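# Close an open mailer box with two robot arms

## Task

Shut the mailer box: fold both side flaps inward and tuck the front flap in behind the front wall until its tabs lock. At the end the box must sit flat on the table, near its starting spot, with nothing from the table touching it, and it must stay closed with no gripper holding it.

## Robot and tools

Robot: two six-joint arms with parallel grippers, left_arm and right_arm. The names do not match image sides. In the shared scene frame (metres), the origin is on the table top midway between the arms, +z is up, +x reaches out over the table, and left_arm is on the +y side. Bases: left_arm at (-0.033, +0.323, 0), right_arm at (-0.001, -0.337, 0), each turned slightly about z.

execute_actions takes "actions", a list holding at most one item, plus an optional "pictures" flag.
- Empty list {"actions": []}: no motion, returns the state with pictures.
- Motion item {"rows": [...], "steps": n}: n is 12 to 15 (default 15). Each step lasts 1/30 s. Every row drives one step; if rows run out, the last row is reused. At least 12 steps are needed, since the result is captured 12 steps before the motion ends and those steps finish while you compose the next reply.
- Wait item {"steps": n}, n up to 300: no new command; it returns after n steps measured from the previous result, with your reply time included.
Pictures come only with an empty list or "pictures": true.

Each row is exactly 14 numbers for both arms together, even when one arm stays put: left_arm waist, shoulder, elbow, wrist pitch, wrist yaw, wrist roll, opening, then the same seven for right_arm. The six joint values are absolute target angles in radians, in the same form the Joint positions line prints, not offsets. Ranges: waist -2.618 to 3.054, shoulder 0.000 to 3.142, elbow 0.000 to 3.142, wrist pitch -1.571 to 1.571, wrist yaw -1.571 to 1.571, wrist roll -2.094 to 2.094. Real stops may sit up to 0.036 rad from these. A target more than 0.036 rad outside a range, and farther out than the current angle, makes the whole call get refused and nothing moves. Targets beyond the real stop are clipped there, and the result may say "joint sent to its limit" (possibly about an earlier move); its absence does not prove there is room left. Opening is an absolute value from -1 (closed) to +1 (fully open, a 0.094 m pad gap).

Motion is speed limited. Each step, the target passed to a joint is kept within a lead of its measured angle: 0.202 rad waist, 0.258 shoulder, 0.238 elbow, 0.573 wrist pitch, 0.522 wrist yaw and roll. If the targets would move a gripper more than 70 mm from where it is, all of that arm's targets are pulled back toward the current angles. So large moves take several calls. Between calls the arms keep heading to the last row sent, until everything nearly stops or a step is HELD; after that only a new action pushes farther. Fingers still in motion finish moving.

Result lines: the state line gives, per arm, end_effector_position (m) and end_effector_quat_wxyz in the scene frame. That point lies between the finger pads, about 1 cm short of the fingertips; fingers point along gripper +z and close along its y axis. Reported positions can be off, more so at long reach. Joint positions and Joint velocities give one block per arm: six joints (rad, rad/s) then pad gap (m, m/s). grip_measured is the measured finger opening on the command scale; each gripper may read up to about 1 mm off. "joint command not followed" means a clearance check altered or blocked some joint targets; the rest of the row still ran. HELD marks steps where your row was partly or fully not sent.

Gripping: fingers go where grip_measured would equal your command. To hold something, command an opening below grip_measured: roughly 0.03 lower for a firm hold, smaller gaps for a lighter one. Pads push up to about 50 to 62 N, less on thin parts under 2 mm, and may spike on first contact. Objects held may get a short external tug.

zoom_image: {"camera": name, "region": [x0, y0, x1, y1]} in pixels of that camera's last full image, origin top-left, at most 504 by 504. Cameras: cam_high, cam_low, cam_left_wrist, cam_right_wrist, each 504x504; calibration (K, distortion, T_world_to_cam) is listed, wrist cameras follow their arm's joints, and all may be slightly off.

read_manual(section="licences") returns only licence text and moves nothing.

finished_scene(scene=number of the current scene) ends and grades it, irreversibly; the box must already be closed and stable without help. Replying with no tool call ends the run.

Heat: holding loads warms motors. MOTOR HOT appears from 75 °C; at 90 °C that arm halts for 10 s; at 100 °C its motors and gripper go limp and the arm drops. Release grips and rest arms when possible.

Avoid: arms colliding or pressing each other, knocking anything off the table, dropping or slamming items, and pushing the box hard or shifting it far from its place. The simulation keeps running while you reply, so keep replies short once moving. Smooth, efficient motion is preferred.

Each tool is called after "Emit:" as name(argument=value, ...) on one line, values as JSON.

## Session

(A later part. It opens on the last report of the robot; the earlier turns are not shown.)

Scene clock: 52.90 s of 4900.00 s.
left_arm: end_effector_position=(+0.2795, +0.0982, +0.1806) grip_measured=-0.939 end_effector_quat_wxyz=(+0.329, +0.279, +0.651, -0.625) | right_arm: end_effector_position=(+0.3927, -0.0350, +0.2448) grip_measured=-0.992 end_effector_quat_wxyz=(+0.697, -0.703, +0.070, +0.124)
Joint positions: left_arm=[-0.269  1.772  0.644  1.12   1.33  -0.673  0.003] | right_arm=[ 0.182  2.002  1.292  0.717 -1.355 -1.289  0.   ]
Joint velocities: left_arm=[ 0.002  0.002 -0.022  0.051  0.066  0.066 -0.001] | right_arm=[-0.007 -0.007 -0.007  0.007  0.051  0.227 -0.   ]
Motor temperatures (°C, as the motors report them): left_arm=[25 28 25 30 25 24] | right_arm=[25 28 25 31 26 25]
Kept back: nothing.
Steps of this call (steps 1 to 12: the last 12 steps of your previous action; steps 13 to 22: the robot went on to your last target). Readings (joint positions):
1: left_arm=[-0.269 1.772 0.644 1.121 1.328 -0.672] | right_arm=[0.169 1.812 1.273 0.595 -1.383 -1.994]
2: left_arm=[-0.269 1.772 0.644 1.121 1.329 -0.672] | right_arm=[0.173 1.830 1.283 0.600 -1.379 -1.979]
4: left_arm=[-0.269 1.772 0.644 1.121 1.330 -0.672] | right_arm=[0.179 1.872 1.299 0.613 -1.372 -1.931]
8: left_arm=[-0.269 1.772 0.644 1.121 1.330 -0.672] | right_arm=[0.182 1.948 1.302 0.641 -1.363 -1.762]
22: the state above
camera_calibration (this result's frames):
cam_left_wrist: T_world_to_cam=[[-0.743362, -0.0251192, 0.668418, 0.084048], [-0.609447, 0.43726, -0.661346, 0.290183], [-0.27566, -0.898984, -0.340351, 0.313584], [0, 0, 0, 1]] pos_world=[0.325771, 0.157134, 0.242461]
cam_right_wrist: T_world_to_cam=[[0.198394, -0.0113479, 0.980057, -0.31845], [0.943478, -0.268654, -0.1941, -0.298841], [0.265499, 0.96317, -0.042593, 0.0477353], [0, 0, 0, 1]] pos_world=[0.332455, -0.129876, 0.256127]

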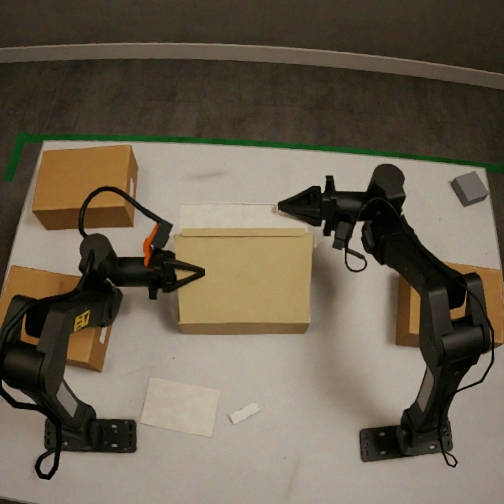

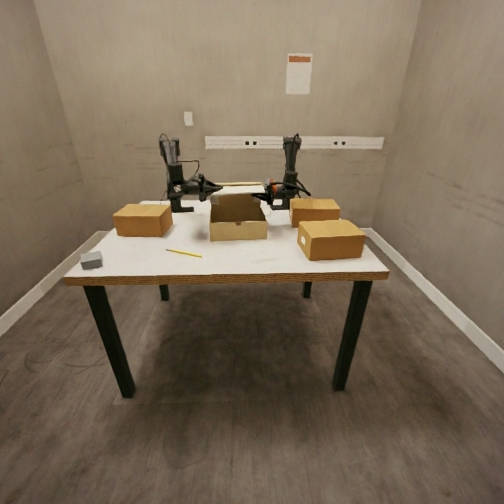

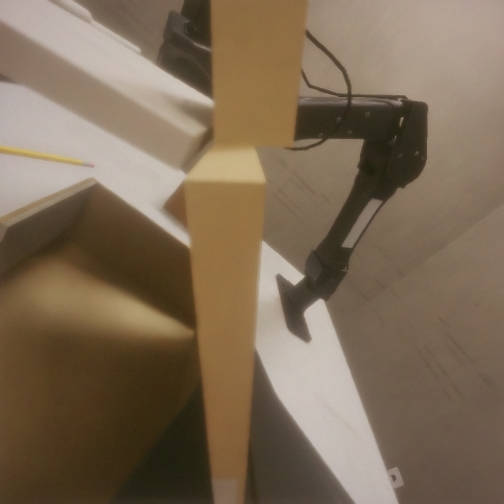

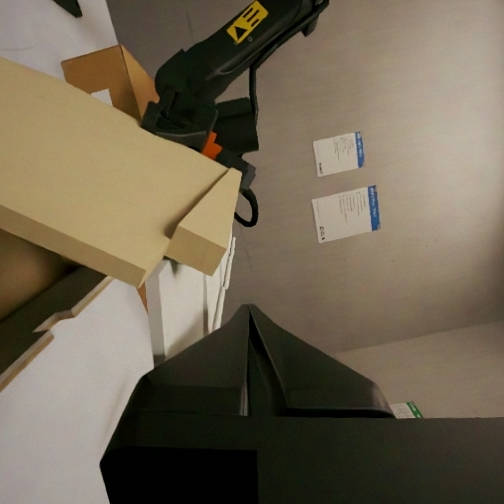

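Emit:
execute_actions(actions=[{"rows":[[-0.28,1.745,0.64,1.13,1.33,-0.66,-0.97,0.19,2.003,1.265,0.75,-1.35,-1.18,-1],[-0.28,1.745,0.64,1.13,1.33,-0.66,-0.97,0.19,2.006,1.25,0.765,-1.35,-1.11,-1],[-0.28,1.745,0.64,1.13,1.33,-0.66,-0.97,0.19,2.009,1.235,0.78,-1.35,-1.04,-1],[-0.28,1.745,0.64,1.13,1.33,-0.66,-0.97,0.19,2.012,1.22,0.8,-1.35,-0.97,-1],[-0.28,1.745,0.64,1.13,1.33,-0.66,-0.97,0.19,2.012,1.205,0.815,-1.35,-0.9,-1],[-0.28,1.745,0.64,1.13,1.32,-0.66,-0.97,0.19,2.012,1.19,0.83,-1.35,-0.83,-1],[-0.28,1.745,0.64,1.13,1.32,-0.66,-0.97,0.19,2.01,1.175,0.845,-1.35,-0.75,-1],[-0.28,1.745,0.64,1.13,1.32,-0.66,-0.97,0.19,2.0,1.16,0.86,-1.35,-0.67,-1],[-0.28,1.745,0.64,1.13,1.32,-0.66,-0.97,0.19,1.995,1.145,0.875,-1.35,-0.59,-1],[-0.28,1.745,0.64,1.13,1.31,-0.66,-0.97,0.19,1.99,1.13,0.89,-1.35,-0.51,-1],[-0.28,1.745,0.64,1.13,1.31,-0.66,-0.97,0.195,1.985,1.115,0.905,-1.35,-0.43,-1],[-0.28,1.745,0.64,1.13,1.31,-0.66,-0.97,0.195,1.98,1.1,0.92,-1.35,-0.35,-1],[-0.28,1.745,0.64,1.13,1.31,-0.66,-0.97,0.2,1.975,1.085,0.93,-1.35,-0.28,-1],[-0.28,1.745,0.64,1.13,1.31,-0.66,-0.97,0.2,1.97,1.07,0.94,-1.35,-0.21,-1],[-0.28,1.745,0.64,1.13,1.31,-0.66,-0.97,0.2,1.965,1.055,0.95,-1.35,-0.14,-1]]}])

Emit:
execute_actions(actions=[{"rows":[[-0.28,1.745,0.64,1.13,1.31,-0.66,-0.97,0.2,1.96,1.045,0.96,-1.35,-0.1,-1],[-0.28,1.745,0.64,1.13,1.31,-0.66,-0.97,0.2,1.955,1.03,0.965,-1.35,-0.05,-1],[-0.28,1.745,0.64,1.13,1.31,-0.66,-0.97,0.2,1.95,1.015,0.97,-1.35,0,-1],[-0.28,1.745,0.64,1.13,1.31,-0.66,-0.97,0.2,1.945,1.0,0.98,-1.35,0.05,-1],[-0.28,1.745,0.64,1.13,1.31,-0.66,-0.97,0.2,1.94,0.985,0.99,-1.35,0.1,-1],[-0.28,1.745,0.64,1.13,1.31,-0.66,-0.97,0.2,1.93,0.97,1.0,-1.35,0.15,-1]],"steps":12}])

Emit:
execute_actions(actions=[{"steps":20}], pictures=true)

Scene clock: 54.77 s of 4900.00 s.
left_arm: end_effector_position=(+0.2795, +0.0982, +0.1806) grip_measured=-0.939 end_effector_quat_wxyz=(+0.329, +0.279, +0.651, -0.625) | right_arm: end_effector_position=(+0.3911, -0.0356, +0.2417) grip_measured=-0.992 end_effector_quat_wxyz=(+0.692, -0.699, +0.100, +0.152)
Joint positions: left_arm=[-0.269  1.772  0.644  1.12   1.33  -0.673  0.003] | right_arm=[ 0.182  2.002  1.273  0.745 -1.352 -1.197  0.   ]
Joint velocities: left_arm=[ 0.007  0.007 -0.012 -0.051 -0.037 -0.022  0.   ] | right_arm=[-0.007  0.002 -0.335  0.286  0.022  0.989 -0.002]
Motor temperatures (°C, as the motors report them): left_arm=[25 28 25 30 25 24] | right_arm=[25 28 25 31 26 25]
Steps of this call (steps 1 to 30: the robot went on to your last target; steps 31 to 53: nothing new was sent; steps 54 to 56: the first 3 steps of this action). Readings (joint positions):
54: left_arm=[-0.269 1.772 0.644 1.120 1.330 -0.673] | right_arm=[0.182 2.002 1.290 0.726 -1.354 -1.252]
55: left_arm=[-0.269 1.772 0.644 1.120 1.330 -0.673] | right_arm=[0.182 2.002 1.283 0.735 -1.353 -1.229]
56: the state above

Scene clock: 55.17 s of 4900.00 s.
left_arm: end_effector_position=(+0.2781, +0.0972, +0.1806) grip_measured=-0.939 end_effector_quat_wxyz=(+0.327, +0.281, +0.650, -0.626) | right_arm: end_effector_position=(+0.3709, -0.0425, +0.2029) grip_measured=-0.992 end_effector_quat_wxyz=(+0.586, -0.607, +0.363, +0.395)
Joint positions: left_arm=[-0.272  1.772  0.644  1.12   1.334 -0.673  0.003] | right_arm=[ 0.182  1.999  1.096  0.897 -1.333 -0.444  0.   ]
Joint velocities: left_arm=[-0.002 -0.007  0.002 -0.037 -0.051  0.007  0.   ] | right_arm=[-0.012 -0.066 -0.491  0.286  0.007  2.059 -0.001]
Motor temperatures (°C, as the motors report them): left_arm=[25 28 25 30 25 24] | right_arm=[25 28 25 31 26 25]
Kept back: the last 12 steps of this action.
Steps of this call (steps 1 to 12: the last 12 steps of your previous action). Readings (joint positions):
1: left_arm=[-0.269 1.772 0.644 1.120 1.330 -0.673] | right_arm=[0.182 2.002 1.260 0.756 -1.352 -1.157]
2: left_arm=[-0.269 1.772 0.644 1.120 1.330 -0.673] | right_arm=[0.182 2.002 1.244 0.767 -1.352 -1.112]
4: left_arm=[-0.270 1.772 0.644 1.120 1.330 -0.673] | right_arm=[0.182 2.002 1.213 0.790 -1.348 -1.003]
8: left_arm=[-0.272 1.772 0.644 1.120 1.332 -0.673] | right_arm=[0.182 2.002 1.157 0.847 -1.339 -0.735]
12: the state above

Scene clock: 55.83 s of 4900.00 s.
left_arm: end_effector_position=(+0.2778, +0.0971, +0.1807) grip_measured=-0.939 end_effector_quat_wxyz=(+0.328, +0.283, +0.649, -0.626) | right_arm: end_effector_position=(+0.3498, -0.0489, +0.1922) grip_measured=-0.992 end_effector_quat_wxyz=(+0.450, -0.479, +0.520, +0.545)
Joint positions: left_arm=[-0.272  1.772  0.644  1.12   1.336 -0.669  0.003] | right_arm=[ 0.182  1.96   0.978  0.978 -1.332  0.133  0.   ]
Joint velocities: left_arm=[ 0.002 -0.012 -0.012 -0.066  0.007 -0.007  0.   ] | right_arm=[ 0.007 -0.007 -0.012 -0.037 -0.051  0.066 -0.   ]
Motor temperatures (°C, as the motors report them): left_arm=[25 28 25 30 25 24] | right_arm=[25 28 25 31 26 25]
Kept back: nothing.
Steps of this call (steps 1 to 12: the last 12 steps of your previous action; steps 13 to 20: the robot went on to your last target). Readings (joint positions):
1: left_arm=[-0.272 1.772 0.644 1.120 1.335 -0.673] | right_arm=[0.182 1.996 1.081 0.906 -1.333 -0.377]
2: left_arm=[-0.272 1.772 0.644 1.120 1.335 -0.672] | right_arm=[0.182 1.993 1.065 0.915 -1.332 -0.315]
4: left_arm=[-0.272 1.772 0.644 1.120 1.335 -0.672] | right_arm=[0.182 1.983 1.036 0.931 -1.332 -0.197]
8: left_arm=[-0.272 1.772 0.644 1.120 1.336 -0.669] | right_arm=[0.182 1.963 0.985 0.959 -1.332 -0.002]
20: the state above
camera_calibration (this result's frames):
cam_left_wrist: T_world_to_cam=[[-0.746587, -0.0186554, 0.665026, 0.0835732], [-0.602568, 0.442658, -0.664052, 0.287709], [-0.281991, -0.896496, -0.341724, 0.313987], [0, 0, 0, 1]] pos_world=[0.324301, 0.15569, 0.242773]
cam_right_wrist: T_world_to_cam=[[0.997854, 0.0287205, -0.0588468, -0.336534], [-0.0453723, -0.344717, -0.93761, 0.212778], [-0.0472141, 0.938267, -0.342674, 0.236132], [0, 0, 0, 1]] pos_world=[0.356615, -0.138541, 0.260615]

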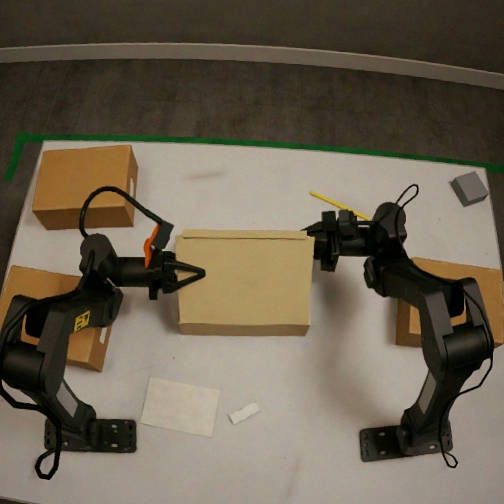

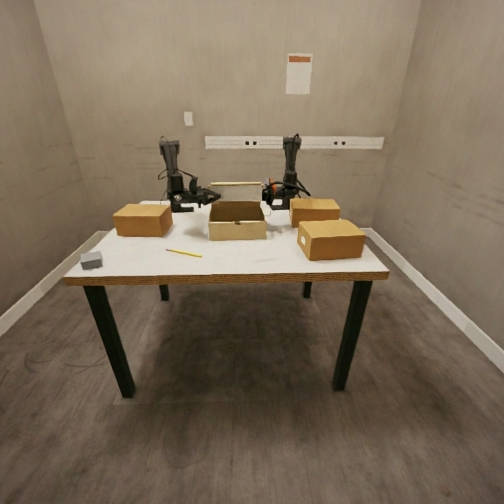

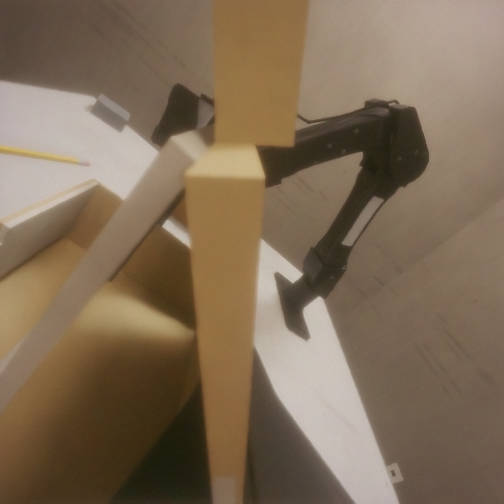

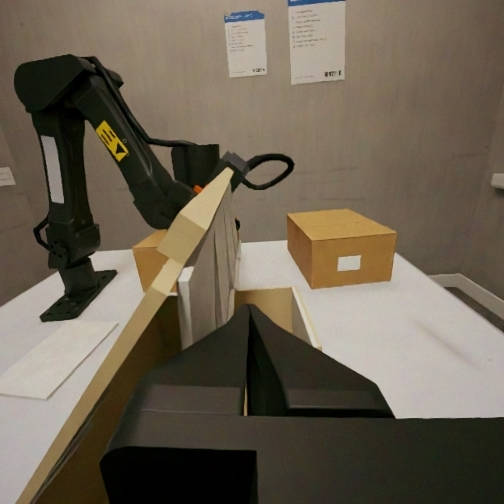

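Emit:
execute_actions(actions=[{"rows":[[-0.28,1.745,0.64,1.13,1.31,-0.66,-0.97,0.18,1.97,1.01,0.98,-1.35,0.12,-1],[-0.28,1.745,0.64,1.13,1.31,-0.66,-0.97,0.175,1.99,1.04,0.975,-1.36,0.08,-1],[-0.28,1.745,0.64,1.13,1.31,-0.66,-0.97,0.17,2.015,1.07,0.97,-1.36,0.04,-1],[-0.28,1.745,0.64,1.13,1.31,-0.66,-0.97,0.165,2.04,1.1,0.965,-1.37,0,-1],[-0.28,1.745,0.64,1.13,1.31,-0.66,-0.97,0.16,2.065,1.13,0.96,-1.37,0,-1],[-0.28,1.745,0.64,1.13,1.31,-0.66,-0.97,0.155,2.09,1.16,0.955,-1.38,0,-1],[-0.28,1.745,0.64,1.13,1.31,-0.66,-0.97,0.15,2.115,1.19,0.95,-1.38,0,-1],[-0.28,1.745,0.64,1.13,1.31,-0.66,-0.97,0.145,2.14,1.22,0.945,-1.39,0,-1],[-0.28,1.745,0.64,1.13,1.31,-0.66,-0.97,0.14,2.165,1.25,0.94,-1.39,0,-1],[-0.28,1.745,0.64,1.13,1.31,-0.66,-0.97,0.14,2.19,1.285,0.935,-1.4,0,-1],[-0.28,1.745,0.64,1.13,1.31,-0.66,-0.97,0.14,2.21,1.315,0.93,-1.4,0,-1]],"steps":13}])

Emit:
execute_actions(actions=[{"steps":22}], pictures=true)

Scene clock: 56.87 s of 4900.00 s.
left_arm: end_effector_position=(+0.2778, +0.0971, +0.1807) grip_measured=-0.939 end_effector_quat_wxyz=(+0.328, +0.283, +0.649, -0.626) | right_arm: end_effector_position=(+0.3499, -0.0489, +0.1921) grip_measured=-0.992 end_effector_quat_wxyz=(+0.448, -0.478, +0.522, +0.547)
Joint positions: left_arm=[-0.272  1.772  0.644  1.12   1.336 -0.669  0.003] | right_arm=[ 0.182  1.961  0.979  0.979 -1.332  0.14   0.   ]
Joint velocities: left_arm=[ 0.002 -0.002  0.002  0.022  0.022 -0.007  0.   ] | right_arm=[ 0.002  0.017  0.066 -0.066  0.007 -0.125 -0.   ]
Motor temperatures (°C, as the motors report them): left_arm=[25 28 25 30 25 24] | right_arm=[25 29 25 31 26 25]
Steps of this call (steps 1 to 30: the robot went on to your last target; step 31: the first step of this action). Readings (joint positions):
31: the state above

Scene clock: 57.60 s of 4900.00 s.
left_arm: end_effector_position=(+0.2784, +0.0972, +0.1805) grip_measured=-0.939 end_effector_quat_wxyz=(+0.327, +0.280, +0.650, -0.626) | right_arm: end_effector_position=(+0.4157, -0.0458, +0.1663) grip_measured=-0.992 end_effector_quat_wxyz=(+0.480, -0.516, +0.483, +0.519)
Joint positions: left_arm=[-0.272  1.772  0.644  1.118  1.333 -0.673  0.003] | right_arm=[ 0.144  2.224  1.285  0.94  -1.388  0.007  0.   ]
Joint velocities: left_arm=[ 0.002  0.012  0.002  0.022 -0.081 -0.081  0.   ] | right_arm=[-0.017  0.012 -0.007 -0.007 -0.037  0.037 -0.001]
Motor temperatures (°C, as the motors report them): left_arm=[25 28 25 30 25 24] | right_arm=[25 29 25 31 26 25]
Kept back: nothing.
Steps of this call (steps 1 to 12: the last 12 steps of your previous action; steps 13 to 22: the robot went on to your last target). Readings (joint positions):
1: left_arm=[-0.272 1.772 0.644 1.120 1.336 -0.669] | right_arm=[0.182 1.965 0.985 0.979 -1.336 0.131]
2: left_arm=[-0.272 1.772 0.644 1.120 1.336 -0.669] | right_arm=[0.182 1.977 1.002 0.979 -1.340 0.116]
4: left_arm=[-0.272 1.772 0.644 1.120 1.336 -0.669] | right_arm=[0.180 2.017 1.056 0.979 -1.349 0.077]
8: left_arm=[-0.272 1.772 0.644 1.118 1.333 -0.673] | right_arm=[0.162 2.114 1.181 0.976 -1.365 0.035]
22: the state above
camera_calibration (this result's frames):
cam_left_wrist: T_world_to_cam=[[-0.742728, -0.0212611, 0.669256, 0.0825891], [-0.607851, 0.440619, -0.660585, 0.288954], [-0.280842, -0.897442, -0.340184, 0.313617], [0, 0, 0, 1]] pos_world=[0.325059, 0.155891, 0.242293]
cam_right_wrist: T_world_to_cam=[[0.99631, 0.0465629, 0.0720953, -0.424216], [0.0835813, -0.335606, -0.938287, 0.139449], [-0.0194938, 0.940851, -0.338259, 0.215286], [0, 0, 0, 1]] pos_world=[0.415192, -0.135999, 0.234249]

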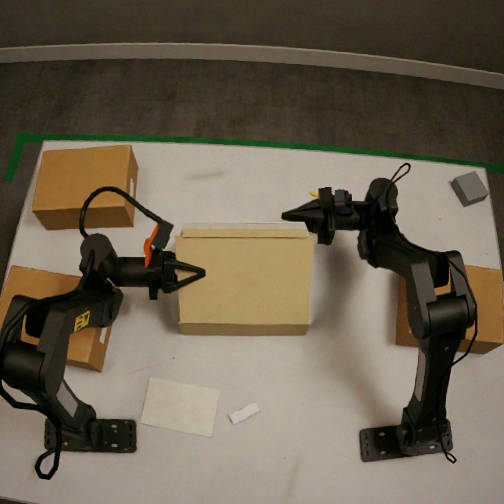

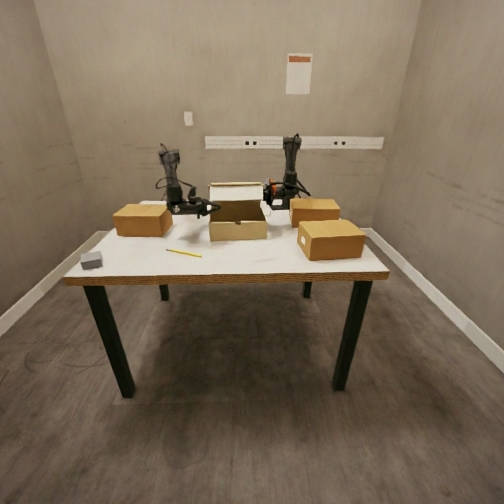

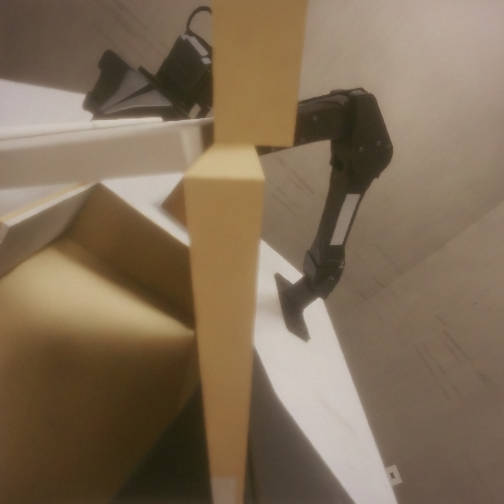

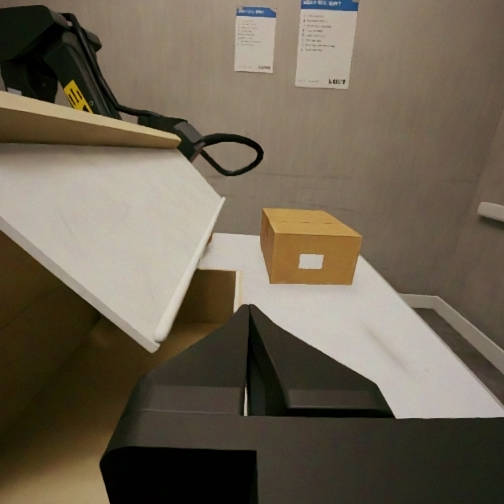

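Emit:
execute_actions(actions=[{"rows":[[-0.27,1.78,0.67,1.135,1.32,-0.69,-0.97,0.14,2.23,1.34,0.93,-1.4,0,-1],[-0.265,1.795,0.68,1.14,1.325,-0.72,-0.97,0.135,2.25,1.38,0.93,-1.4,0,-1],[-0.26,1.81,0.69,1.15,1.33,-0.75,-0.97,0.13,2.28,1.42,0.93,-1.41,0,-1],[-0.26,1.825,0.7,1.155,1.33,-0.78,-0.97,0.125,2.3,1.45,0.93,-1.41,0,-1],[-0.255,1.84,0.71,1.165,1.335,-0.8,-0.97,0.125,2.32,1.48,0.93,-1.41,0,-1],[-0.255,1.855,0.72,1.17,1.335,-0.83,-0.97,0.125,2.34,1.495,0.93,-1.41,0,-1],[-0.25,1.87,0.728,1.18,1.34,-0.86,-0.97,0.125,2.36,1.5,0.93,-1.41,0,-1],[-0.25,1.885,0.736,1.19,1.34,-0.88,-0.97,0.125,2.375,1.5,0.93,-1.41,0,-1],[-0.245,1.9,0.744,1.195,1.345,-0.91,-0.97,0.125,2.38,1.5,0.93,-1.41,0,-1],[-0.245,1.915,0.752,1.2,1.345,-0.94,-0.97,0.125,2.38,1.5,0.93,-1.41,0,-1],[-0.24,1.93,0.76,1.21,1.35,-0.96,-0.97,0.125,2.38,1.5,0.93,-1.41,0,-1],[-0.24,1.945,0.767,1.215,1.35,-0.99,-0.97,0.125,2.38,1.5,0.93,-1.41,0,-1],[-0.24,1.96,0.774,1.225,1.35,-1.01,-0.97,0.125,2.38,1.5,0.93,-1.41,0,-1],[-0.24,1.975,0.78,1.23,1.35,-1.03,-0.97,0.125,2.38,1.5,0.93,-1.41,0,-1],[-0.24,1.99,0.786,1.24,1.35,-1.05,-0.97,0.125,2.38,1.5,0.93,-1.41,0,-1]]}])

Emit:
execute_actions(actions=[{"steps":24}], pictures=true)

Emit:
zoom_image(camera="cam_low", region=[180, 165, 320, 255])

Scene clock: 59.67 s of 4900.00 s.
left_arm: end_effector_position=(+0.2800, +0.0969, +0.1804) grip_measured=-0.939 end_effector_quat_wxyz=(+0.321, +0.275, +0.652, -0.629) | right_arm: end_effector_position=(+0.4219, -0.0438, +0.1697) grip_measured=-0.992 end_effector_quat_wxyz=(+0.485, -0.524, +0.473, +0.517)
Joint positions: left_arm=[-0.272  1.78   0.651  1.123  1.334 -0.694  0.003] | right_arm=[ 0.144  2.246  1.332  0.94  -1.399  0.005  0.   ]
Joint velocities: left_arm=[-0.007  0.232  0.193  0.11   0.066 -0.476 -0.   ] | right_arm=[-0.002  0.466  0.965 -0.022 -0.139 -0.007 -0.   ]
Motor temperatures (°C, as the motors report them): left_arm=[25 28 25 30 25 24] | right_arm=[25 29 25 31 26 25]
Steps of this call (steps 1 to 30: the robot went on to your last target; steps 31 to 59: nothing new was sent; steps 60 to 62: the first 3 steps of this action). Readings (joint positions):
60: left_arm=[-0.272 1.772 0.644 1.118 1.333 -0.676] | right_arm=[0.144 2.225 1.289 0.940 -1.392 0.005]
61: left_arm=[-0.272 1.774 0.646 1.120 1.333 -0.682] | right_arm=[0.144 2.232 1.304 0.940 -1.395 0.005]
62: the state above

Scene clock: 60.47 s of 4900.00 s.
left_arm: end_effector_position=(+0.3129, +0.0980, +0.1516) grip_measured=-0.939 end_effector_quat_wxyz=(+0.210, +0.162, +0.688, -0.675) | right_arm: end_effector_position=(+0.4528, -0.0417, +0.1402) grip_measured=-0.992 end_effector_quat_wxyz=(+0.484, -0.520, +0.478, +0.517)
Joint positions: left_arm=[-0.253  1.983  0.764  1.222  1.355 -1.041  0.003] | right_arm=[ 0.133  2.399  1.481  0.932 -1.401  0.005  0.   ]
Joint velocities: left_arm=[-0.002 -0.002 -0.012 -0.007 -0.022 -0.066  0.   ] | right_arm=[ 0.017  0.002 -0.007 -0.081 -0.051  0.022  0.   ]
Motor temperatures (°C, as the motors report them): left_arm=[25 28 25 30 25 24] | right_arm=[25 29 25 31 26 25]
Kept back: nothing.
Steps of this call (steps 1 to 12: the last 12 steps of your previous action; steps 13 to 24: the robot went on to your last target). Readings (joint positions):
1: left_arm=[-0.272 1.790 0.660 1.127 1.335 -0.709] | right_arm=[0.144 2.264 1.367 0.940 -1.400 0.005]
2: left_arm=[-0.272 1.803 0.670 1.131 1.335 -0.726] | right_arm=[0.143 2.284 1.403 0.940 -1.401 0.005]
4: left_arm=[-0.270 1.834 0.690 1.142 1.336 -0.766] | right_arm=[0.139 2.319 1.458 0.940 -1.401 0.005]
8: left_arm=[-0.261 1.896 0.724 1.166 1.346 -0.862] | right_arm=[0.133 2.372 1.481 0.940 -1.401 0.005]
24: the state above
camera_calibration (this result's frames):
cam_left_wrist: T_world_to_cam=[[-0.464656, 0.00295319, 0.885486, 0.00535834], [-0.800171, 0.426877, -0.421311, 0.315729], [-0.379238, -0.904305, -0.195988, 0.323799], [0, 0, 0, 1]] pos_world=[0.377924, 0.158019, 0.191736]
cam_right_wrist: T_world_to_cam=[[0.995114, 0.0485984, 0.0859398, -0.460837], [0.0972529, -0.33254, -0.938061, 0.107165], [-0.0170099, 0.941836, -0.335641, 0.201916], [0, 0, 0, 1]] pos_world=[0.451598, -0.13214, 0.207903]

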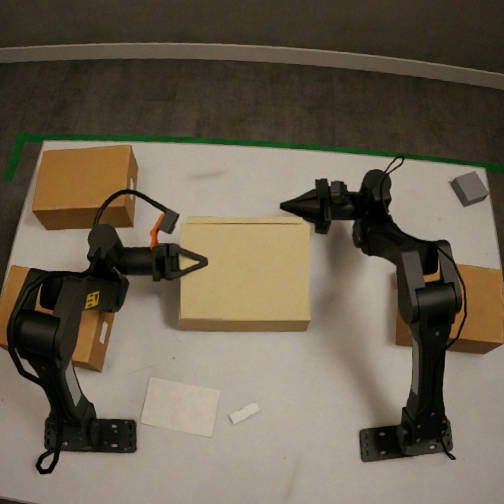

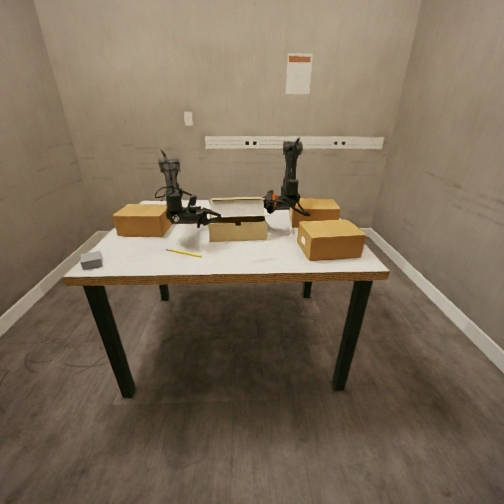

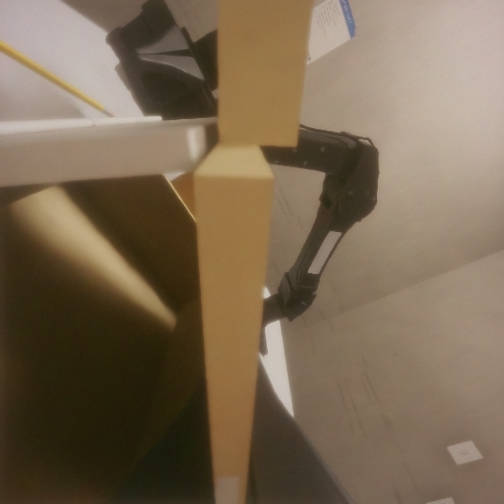

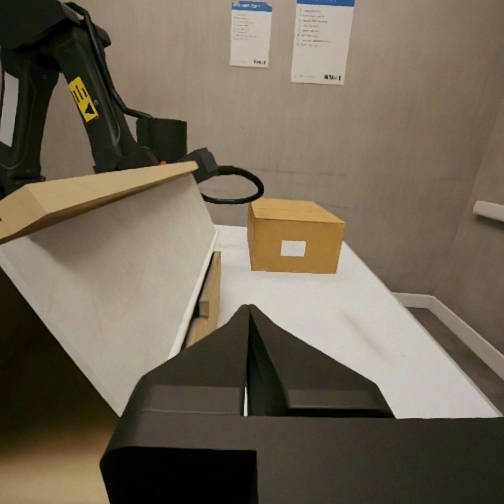

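Region (180, 165, 320, 255) of cam_low's 504x504 image, scaled by 3.600, with more detail than that image has; it fills the top 324 rows of this view, and the rest is white.

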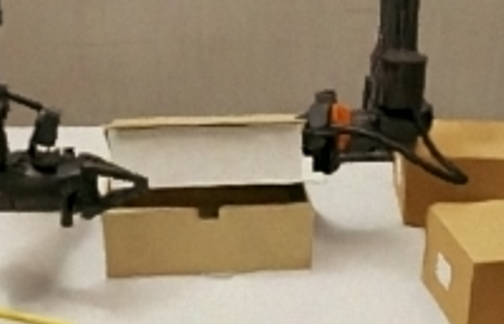

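Emit:
execute_actions(actions=[{"rows":[[-0.24,1.99,0.786,1.24,1.35,-1.05,-0.97,0.13,2.37,1.48,0.94,-1.42,0,-1],[-0.24,1.99,0.786,1.24,1.35,-1.05,-0.97,0.135,2.36,1.47,0.945,-1.44,0,-1],[-0.24,1.99,0.786,1.24,1.35,-1.05,-0.97,0.14,2.355,1.455,0.95,-1.46,0,-1],[-0.24,1.99,0.786,1.24,1.35,-1.05,-0.97,0.145,2.35,1.44,0.955,-1.48,0,-1],[-0.24,1.99,0.786,1.24,1.35,-1.05,-0.97,0.15,2.34,1.425,0.96,-1.5,0,-1],[-0.24,1.99,0.786,1.24,1.35,-1.05,-0.97,0.155,2.335,1.41,0.965,-1.52,0,-1],[-0.24,1.99,0.786,1.24,1.35,-1.05,-0.97,0.155,2.325,1.395,0.97,-1.53,0,-1],[-0.24,1.99,0.786,1.24,1.35,-1.05,-0.97,0.155,2.32,1.38,0.98,-1.535,0,-1],[-0.24,1.99,0.786,1.24,1.35,-1.05,-0.97,0.155,2.31,1.365,0.985,-1.535,0,-1]],"steps":12}])

Emit:
execute_actions(actions=[{"steps":22}], pictures=true)

Emit:
zoom_image(camera="cam_low", region=[180, 165, 320, 255])

Scene clock: 61.90 s of 4900.00 s.
left_arm: end_effector_position=(+0.3129, +0.0980, +0.1519) grip_measured=-0.939 end_effector_quat_wxyz=(+0.211, +0.162, +0.688, -0.675) | right_arm: end_effector_position=(+0.4528, -0.0417, +0.1402) grip_measured=-0.992 end_effector_quat_wxyz=(+0.484, -0.520, +0.478, +0.517)
Joint positions: left_arm=[-0.253  1.983  0.764  1.225  1.355 -1.043  0.003] | right_arm=[ 0.133  2.399  1.481  0.932 -1.401  0.005  0.   ]
Joint velocities: left_arm=[ 0.007 -0.007  0.012  0.007  0.022 -0.051  0.   ] | right_arm=[-0.012 -0.012 -0.007 -0.037  0.007  0.051  0.001]
Motor temperatures (°C, as the motors report them): left_arm=[25 28 25 30 25 24] | right_arm=[25 30 25 31 26 25]
Kept back: the last 12 steps of this action.
Steps of this call (steps 1 to 30: the robot went on to your last target; steps 31 to 43: nothing new was sent). Readings (joint positions):
1: left_arm=[-0.253 1.983 0.764 1.223 1.355 -1.041] | right_arm=[0.133 2.399 1.481 0.932 -1.401 0.005]
2: left_arm=[-0.253 1.983 0.764 1.223 1.355 -1.042] | right_arm=[0.133 2.399 1.481 0.932 -1.401 0.005]
4: left_arm=[-0.253 1.983 0.764 1.224 1.355 -1.043] | right_arm=[0.133 2.399 1.481 0.932 -1.401 0.005]
8: left_arm=[-0.253 1.983 0.764 1.224 1.355 -1.043] | right_arm=[0.133 2.399 1.481 0.932 -1.401 0.005]
43: the state above

Scene clock: 62.63 s of 4900.00 s.
left_arm: end_effector_position=(+0.3129, +0.0980, +0.1521) grip_measured=-0.939 end_effector_quat_wxyz=(+0.211, +0.162, +0.688, -0.675) | right_arm: end_effector_position=(+0.4100, -0.0437, +0.1398) grip_measured=-0.992 end_effector_quat_wxyz=(-0.444, +0.547, -0.448, -0.550)
Joint positions: left_arm=[-0.253  1.983  0.764  1.226  1.355 -1.043  0.003] | right_arm=[ 0.146  2.342  1.373  0.967 -1.519  0.005  0.   ]
Joint velocities: left_arm=[-0.007  0.007 -0.012  0.007  0.037  0.051 -0.   ] | right_arm=[-0.007 -0.012 -0.007 -0.007 -0.007 -0.007  0.001]
Motor temperatures (°C, as the motors report them): left_arm=[25 28 25 30 25 24] | right_arm=[25 30 25 31 26 25]
Kept back: nothing.
Steps of this call (steps 1 to 12: the last 12 steps of your previous action; steps 13 to 22: the robot went on to your last target). Readings (joint positions):
1: left_arm=[-0.253 1.983 0.764 1.225 1.355 -1.043] | right_arm=[0.133 2.399 1.481 0.932 -1.403 0.005]
2: left_arm=[-0.253 1.983 0.764 1.225 1.355 -1.043] | right_arm=[0.133 2.399 1.481 0.932 -1.406 0.005]
4: left_arm=[-0.253 1.983 0.764 1.225 1.355 -1.043] | right_arm=[0.133 2.393 1.469 0.933 -1.421 0.005]
8: left_arm=[-0.253 1.983 0.764 1.225 1.355 -1.043] | right_arm=[0.138 2.364 1.413 0.944 -1.472 0.005]
22: the state above
camera_calibration (this result's frames):
cam_left_wrist: T_world_to_cam=[[-0.466311, 0.00363355, 0.884614, 0.00553799], [-0.79938, 0.426556, -0.423133, 0.315981], [-0.378874, -0.904454, -0.196003, 0.323791], [0, 0, 0, 1]] pos_world=[0.377847, 0.15805, 0.192267]
cam_right_wrist: T_world_to_cam=[[0.981385, 0.178448, 0.0709966, -0.404701], [0.126447, -0.322131, -0.938212, 0.0987464], [-0.144552, 0.929725, -0.338699, 0.25508], [0, 0, 0, 1]] pos_world=[0.421554, -0.133127, 0.207773]

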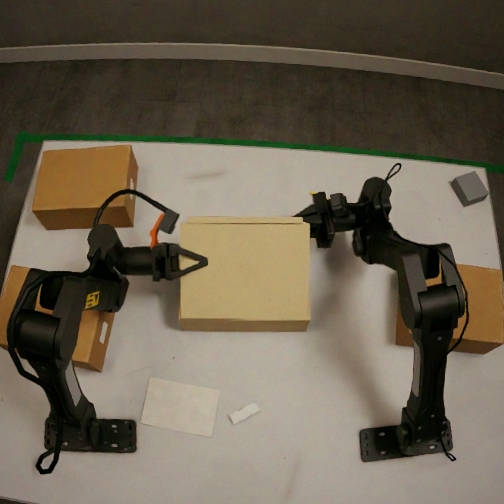

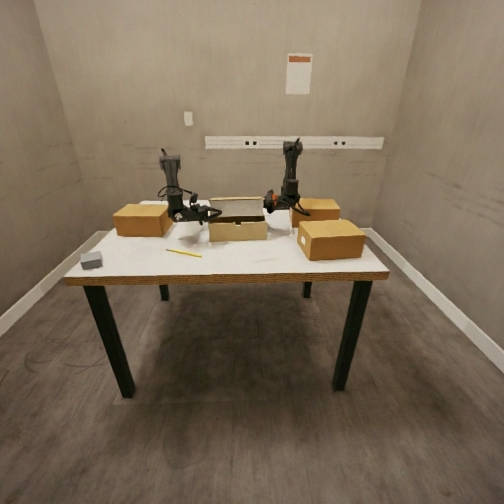

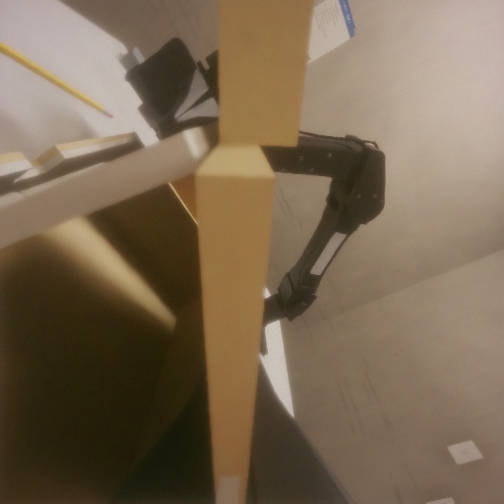

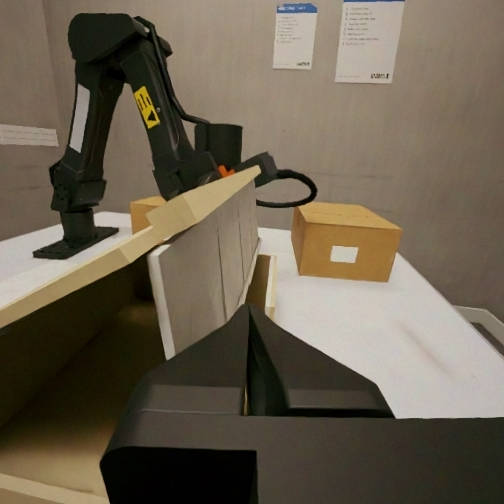

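Region (180, 165, 320, 255) of cam_low's 504x504 image, scaled by 3.600, with more detail than that image has; it fills the top 324 rows of this view, and the rest is white.

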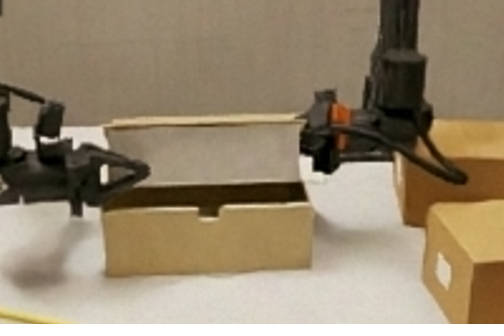

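Emit:
execute_actions(actions=[{"rows":[[-0.24,1.99,0.786,1.24,1.35,-1.05,-0.97,0.135,2.32,1.365,0.985,-1.55,0,-1],[-0.24,1.99,0.786,1.24,1.35,-1.05,-0.97,0.12,2.32,1.365,0.985,-1.56,0,-1],[-0.24,1.99,0.786,1.24,1.35,-1.06,-0.97,0.105,2.32,1.365,0.985,-1.57,0,-1],[-0.24,2.0,0.79,1.245,1.35,-1.08,-0.97,0.09,2.32,1.365,0.985,-1.57,0,-1],[-0.24,2.008,0.793,1.25,1.35,-1.1,-0.97,0.09,2.32,1.365,0.985,-1.57,0,-1],[-0.24,2.016,0.796,1.255,1.35,-1.12,-0.97,0.09,2.32,1.365,0.985,-1.57,0,-1],[-0.24,2.024,0.8,1.26,1.35,-1.14,-0.97,0.09,2.32,1.365,0.985,-1.57,0,-1],[-0.24,2.032,0.803,1.265,1.35,-1.16,-0.97,0.09,2.32,1.365,0.985,-1.57,0,-1],[-0.24,2.04,0.806,1.27,1.35,-1.18,-0.97,0.09,2.32,1.365,0.985,-1.57,0,-1],[-0.24,2.048,0.809,1.275,1.35,-1.2,-0.97,0.09,2.32,1.365,0.985,-1.57,0,-1],[-0.24,2.056,0.812,1.28,1.35,-1.21,-0.97,0.09,2.32,1.365,0.985,-1.57,0,-1],[-0.24,2.064,0.815,1.285,1.35,-1.23,-0.97,0.09,2.32,1.365,0.985,-1.57,0,-1],[-0.24,2.072,0.818,1.29,1.35,-1.24,-0.97,0.09,2.32,1.365,0.985,-1.57,0,-1],[-0.24,2.078,0.818,1.29,1.35,-1.245,-0.97,0.09,2.32,1.365,0.985,-1.57,0,-1]],"steps":15}])

Emit:
execute_actions(actions=[{"steps":22}], pictures=true)

Emit:
zoom_image(camera="cam_low", region=[180, 165, 320, 255])

Scene clock: 64.17 s of 4900.00 s.
left_arm: end_effector_position=(+0.3129, +0.0980, +0.1521) grip_measured=-0.939 end_effector_quat_wxyz=(+0.211, +0.162, +0.688, -0.676) | right_arm: end_effector_position=(+0.4090, -0.0459, +0.1399) grip_measured=-0.992 end_effector_quat_wxyz=(-0.442, +0.549, -0.445, -0.552)
Joint positions: left_arm=[-0.253  1.983  0.764  1.226  1.355 -1.045  0.003] | right_arm=[ 0.142  2.342  1.373  0.969 -1.532  0.005  0.   ]
Joint velocities: left_arm=[-0.012 -0.002  0.002 -0.037  0.037 -0.168 -0.   ] | right_arm=[-0.105 -0.007  0.002 -0.007 -0.198 -0.066  0.001]
Motor temperatures (°C, as the motors report them): left_arm=[25 28 25 30 25 24] | right_arm=[25 30 25 31 26 25]
joint sent to its limit (right arm) — the command would take joint 5 (wrist yaw) past its lower limit, so that joint was sent only as far as its limit.
Steps of this call (steps 1 to 15: the robot went on to your last target; steps 16 to 43: nothing new was sent; steps 44 to 46: the first 3 steps of this action). Readings (joint positions):
44: left_arm=[-0.253 1.983 0.764 1.226 1.355 -1.043] | right_arm=[0.146 2.342 1.373 0.968 -1.522 0.005]
45: left_arm=[-0.253 1.983 0.764 1.226 1.355 -1.043] | right_arm=[0.145 2.342 1.373 0.968 -1.527 0.005]
46: the state above

Scene clock: 64.90 s of 4900.00 s.
left_arm: end_effector_position=(+0.3218, +0.0970, +0.1386) grip_measured=-0.939 end_effector_quat_wxyz=(+0.158, +0.109, +0.696, -0.692) | right_arm: end_effector_position=(+0.4201, -0.0690, +0.1400) grip_measured=-0.992 end_effector_quat_wxyz=(+0.452, -0.543, +0.453, +0.544)
Joint positions: left_arm=[-0.252  2.065  0.799  1.296  1.359 -1.22   0.003] | right_arm=[ 0.088  2.342  1.373  0.971 -1.554  0.004  0.   ]
Joint velocities: left_arm=[ 0.012 -0.022 -0.002 -0.037  0.022  0.007  0.001] | right_arm=[ 0.002  0.007 -0.002 -0.051 -0.037 -0.007  0.   ]
Motor temperatures (°C, as the motors report them): left_arm=[25 27 25 30 25 24] | right_arm=[25 30 25 31 26 25]
joint sent to its limit (right arm) — the command would take joint 5 (wrist yaw) past its lower limit, so that joint was sent only as far as its limit.
Kept back: nothing.
Steps of this call (steps 1 to 12: the last 12 steps of your previous action; steps 13 to 22: the robot went on to your last target). Readings (joint positions):
1: left_arm=[-0.253 1.984 0.764 1.227 1.355 -1.049] | right_arm=[0.136 2.342 1.373 0.969 -1.537 0.005]
2: left_arm=[-0.253 1.987 0.765 1.230 1.355 -1.057] | right_arm=[0.128 2.342 1.373 0.969 -1.541 0.005]
4: left_arm=[-0.253 2.000 0.772 1.236 1.355 -1.080] | right_arm=[0.109 2.342 1.373 0.969 -1.547 0.005]
8: left_arm=[-0.253 2.034 0.784 1.249 1.355 -1.142] | right_arm=[0.088 2.342 1.373 0.969 -1.552 0.005]
22: the state above
camera_calibration (this result's frames):
cam_left_wrist: T_world_to_cam=[[-0.325163, 0.0190167, 0.945467, -0.0337279], [-0.854041, 0.423401, -0.302235, 0.318969], [-0.406059, -0.905743, -0.121433, 0.322173], [0, 0, 0, 1]] pos_world=[0.392267, 0.157395, 0.167415]
cam_right_wrist: T_world_to_cam=[[0.984968, 0.155888, 0.0744147, -0.413664], [0.122189, -0.324258, -0.938044, 0.0911478], [-0.1221, 0.933036, -0.338431, 0.270926], [0, 0, 0, 1]] pos_world=[0.429389, -0.158743, 0.207973]

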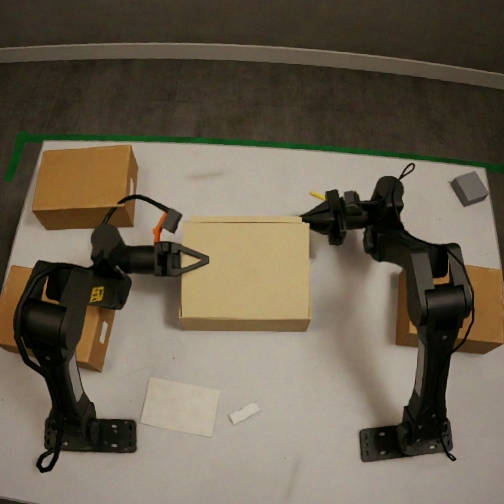

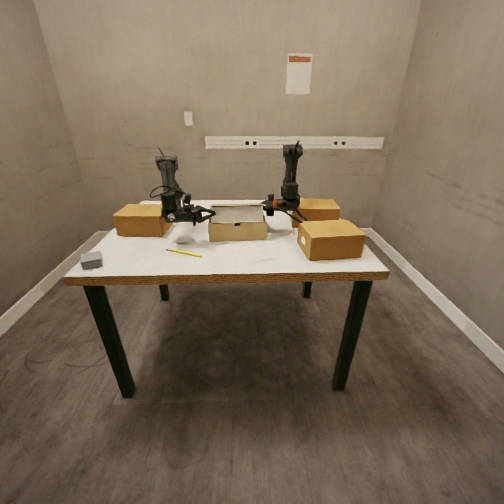

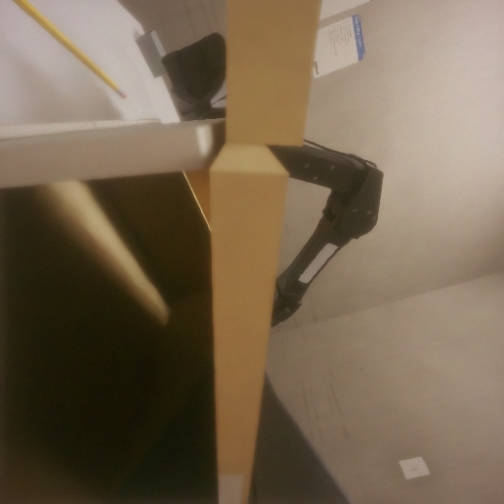

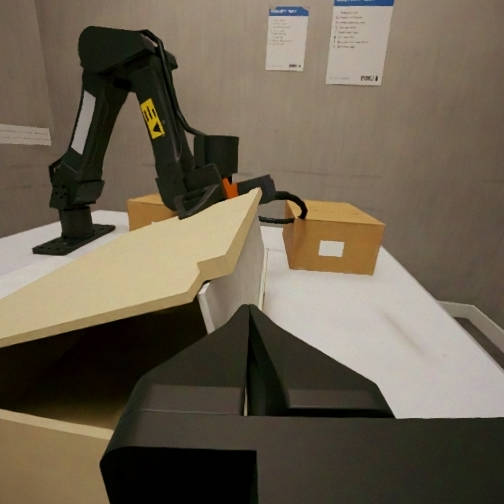

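Region (180, 165, 320, 255) of cam_low's 504x504 image, scaled by 3.600, with more detail than that image has; it fills the top 324 rows of this view, and the rest is white.

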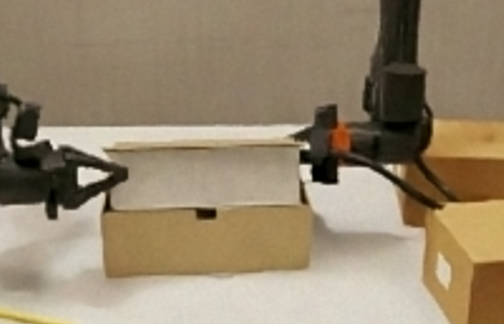

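Emit:
execute_actions(actions=[{"rows":[[-0.24,2.04,0.81,1.28,1.35,-1.2,-0.97,0.09,2.32,1.365,0.985,-1.55,0,-1],[-0.24,2.02,0.81,1.27,1.35,-1.16,-0.97,0.09,2.32,1.365,0.985,-1.55,0,-1],[-0.24,2.01,0.81,1.27,1.35,-1.15,-0.97,0.09,2.32,1.355,0.99,-1.55,0,-1],[-0.24,2.01,0.81,1.27,1.35,-1.15,-0.97,0.09,2.31,1.34,1.0,-1.55,0,-1],[-0.24,2.01,0.81,1.27,1.35,-1.15,-0.97,0.09,2.305,1.325,1.01,-1.55,0,-1],[-0.24,2.01,0.81,1.27,1.35,-1.15,-0.97,0.09,2.3,1.31,1.02,-1.55,0,-1],[-0.24,2.01,0.81,1.27,1.35,-1.15,-0.97,0.09,2.295,1.295,1.03,-1.55,0,-1],[-0.24,2.01,0.81,1.27,1.35,-1.15,-0.97,0.09,2.29,1.28,1.04,-1.55,0,-1]],"steps":15}])

Emit:
execute_actions(actions=[{"rows":[[-0.24,2.04,0.812,1.275,1.35,-1.17,-0.97,0.09,2.29,1.28,1.04,-1.55,0,-1],[-0.24,2.048,0.814,1.28,1.35,-1.19,-0.97,0.09,2.29,1.28,1.04,-1.55,0,-1],[-0.24,2.056,0.816,1.285,1.35,-1.21,-0.97,0.09,2.29,1.28,1.04,-1.55,0,-1],[-0.24,2.064,0.818,1.29,1.35,-1.23,-0.97,0.09,2.29,1.28,1.04,-1.55,0,-1],[-0.24,2.072,0.818,1.29,1.35,-1.245,-0.97,0.09,2.29,1.28,1.04,-1.55,0,-1],[-0.24,2.08,0.818,1.29,1.35,-1.26,-0.97,0.09,2.29,1.28,1.04,-1.55,0,-1],[-0.24,2.088,0.818,1.29,1.35,-1.27,-0.97,0.09,2.29,1.28,1.04,-1.55,0,-1]],"steps":12}])

Emit:
execute_actions(actions=[{"steps":22}], pictures=true)

Emit:
zoom_image(camera="cam_low", region=[180, 165, 320, 255])

Scene clock: 66.23 s of 4900.00 s.
left_arm: end_effector_position=(+0.3216, +0.0970, +0.1399) grip_measured=-0.939 end_effector_quat_wxyz=(+0.164, +0.116, +0.695, -0.690) | right_arm: end_effector_position=(+0.4200, -0.0690, +0.1397) grip_measured=-0.992 end_effector_quat_wxyz=(+0.452, -0.542, +0.454, +0.544)
Joint positions: left_arm=[-0.252  2.059  0.799  1.289  1.359 -1.2    0.003] | right_arm=[ 0.088  2.342  1.371  0.971 -1.554  0.004  0.   ]
Joint velocities: left_arm=[ 0.002 -0.144  0.007 -0.198 -0.066  0.33   0.001] | right_arm=[-0.007  0.007 -0.061  0.037  0.022 -0.022  0.   ]
Motor temperatures (°C, as the motors report them): left_arm=[25 27 25 30 25 24] | right_arm=[25 30 25 32 26 25]
joint sent to its limit (right arm) — the command would take joint 5 (wrist yaw) past its lower limit, so that joint was sent only as far as its limit.
Steps of this call (steps 1 to 30: the robot went on to your last target; steps 31 to 37: nothing new was sent; steps 38 to 40: the first 3 steps of this action). Readings (joint positions):
38: left_arm=[-0.252 2.065 0.799 1.297 1.359 -1.219] | right_arm=[0.088 2.342 1.373 0.971 -1.554 0.004]
39: left_arm=[-0.252 2.063 0.799 1.294 1.359 -1.210] | right_arm=[0.088 2.342 1.373 0.971 -1.554 0.004]
40: the state above

Scene clock: 66.63 s of 4900.00 s.
left_arm: end_effector_position=(+0.3206, +0.0970, +0.1464) grip_measured=-0.939 end_effector_quat_wxyz=(+0.180, +0.134, +0.691, -0.687) | right_arm: end_effector_position=(+0.4058, -0.0719, +0.1302) grip_measured=-0.992 end_effector_quat_wxyz=(+0.447, -0.538, +0.460, +0.547)
Joint positions: left_arm=[-0.252  2.038  0.799  1.278  1.362 -1.16   0.003] | right_arm=[ 0.088  2.322  1.287  1.017 -1.551  0.004  0.   ]
Joint velocities: left_arm=[ 0.007  0.002 -0.007 -0.007  0.037 -0.022 -0.002] | right_arm=[ 0.002 -0.002 -0.002 -0.037 -0.11  -0.022  0.   ]
Motor temperatures (°C, as the motors report them): left_arm=[25 28 25 30 25 24] | right_arm=[25 31 25 32 26 25]
Kept back: the last 12 steps of this action.
Steps of this call (steps 1 to 12: the last 12 steps of your previous action). Readings (joint positions):
1: left_arm=[-0.252 2.054 0.799 1.285 1.359 -1.192] | right_arm=[0.088 2.341 1.367 0.974 -1.553 0.004]
2: left_arm=[-0.252 2.048 0.799 1.283 1.359 -1.185] | right_arm=[0.088 2.338 1.358 0.979 -1.552 0.004]
4: left_arm=[-0.252 2.040 0.799 1.282 1.359 -1.175] | right_arm=[0.088 2.331 1.331 0.990 -1.551 0.004]
8: left_arm=[-0.252 2.038 0.799 1.279 1.361 -1.165] | right_arm=[0.088 2.322 1.290 1.009 -1.551 0.004]
12: the state above

Scene clock: 67.37 s of 4900.00 s.
left_arm: end_effector_position=(+0.3205, +0.0968, +0.1331) grip_measured=-0.939 end_effector_quat_wxyz=(+0.134, +0.093, +0.700, -0.695) | right_arm: end_effector_position=(+0.4073, -0.0717, +0.1305) grip_measured=-0.992 end_effector_quat_wxyz=(+0.451, -0.537, +0.460, +0.545)
Joint positions: left_arm=[-0.252  2.078  0.8    1.286  1.369 -1.257  0.003] | right_arm=[ 0.088  2.322  1.287  1.021 -1.543  0.004  0.   ]
Joint velocities: left_arm=[ 0.012  0.002 -0.002 -0.007  0.007  0.022  0.   ] | right_arm=[ 0.002  0.002 -0.007 -0.037 -0.037  0.037 -0.   ]
Motor temperatures (°C, as the motors report them): left_arm=[25 28 25 30 25 24] | right_arm=[25 31 25 32 26 25]
Kept back: nothing.
Steps of this call (steps 1 to 12: the last 12 steps of your previous action; steps 13 to 22: the robot went on to your last target). Readings (joint positions):
1: left_arm=[-0.252 2.038 0.799 1.278 1.362 -1.160] | right_arm=[0.088 2.322 1.287 1.018 -1.551 0.004]
2: left_arm=[-0.252 2.038 0.799 1.278 1.362 -1.163] | right_arm=[0.088 2.322 1.287 1.019 -1.550 0.004]
4: left_arm=[-0.252 2.040 0.799 1.280 1.362 -1.179] | right_arm=[0.088 2.322 1.287 1.020 -1.550 0.004]
8: left_arm=[-0.252 2.068 0.799 1.285 1.364 -1.221] | right_arm=[0.088 2.322 1.287 1.020 -1.547 0.004]
22: the state above
camera_calibration (this result's frames):
cam_left_wrist: T_world_to_cam=[[-0.269194, 0.0212111, 0.962852, -0.0494156], [-0.865751, 0.432648, -0.251577, 0.312424], [-0.421913, -0.901313, -0.0981027, 0.322358], [0, 0, 0, 1]] pos_world=[0.393186, 0.156424, 0.157803]
cam_right_wrist: T_world_to_cam=[[0.98772, 0.144425, 0.0595911, -0.399901], [0.104656, -0.32842, -0.938716, 0.0898996], [-0.116003, 0.933425, -0.339502, 0.266291], [0, 0, 0, 1]] pos_world=[0.416472, -0.161282, 0.198627]

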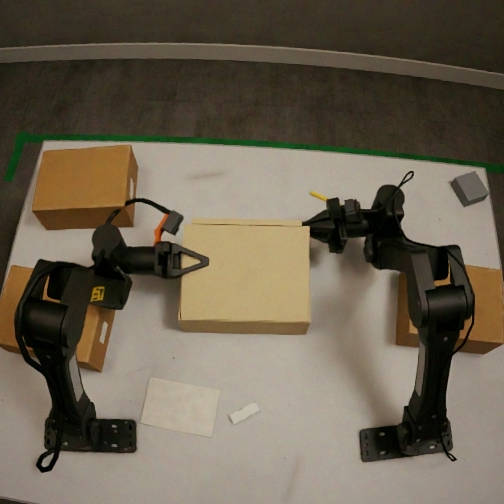

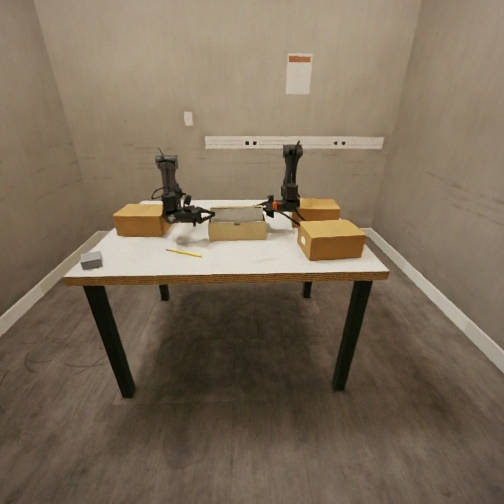

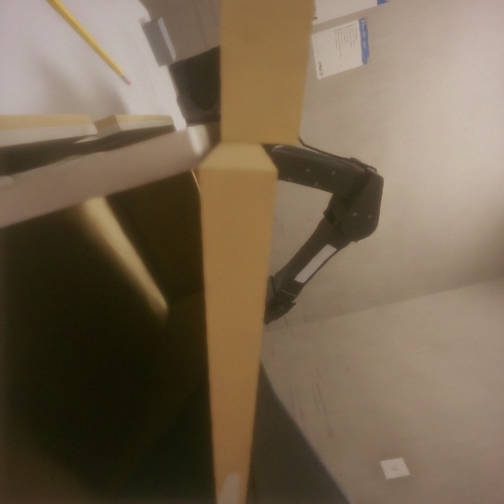

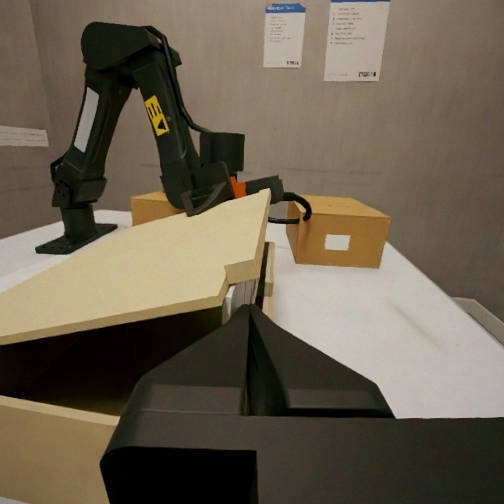

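Region (180, 165, 320, 255) of cam_low's 504x504 image, scaled by 3.600, with more detail than that image has; it fills the top 324 rows of this view, and the rest is white.

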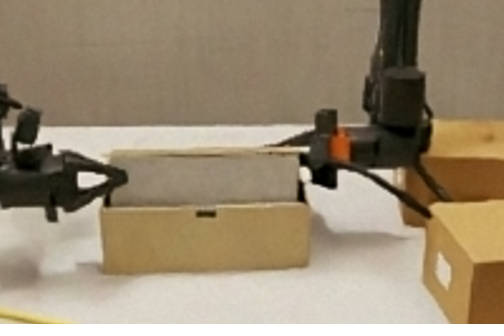

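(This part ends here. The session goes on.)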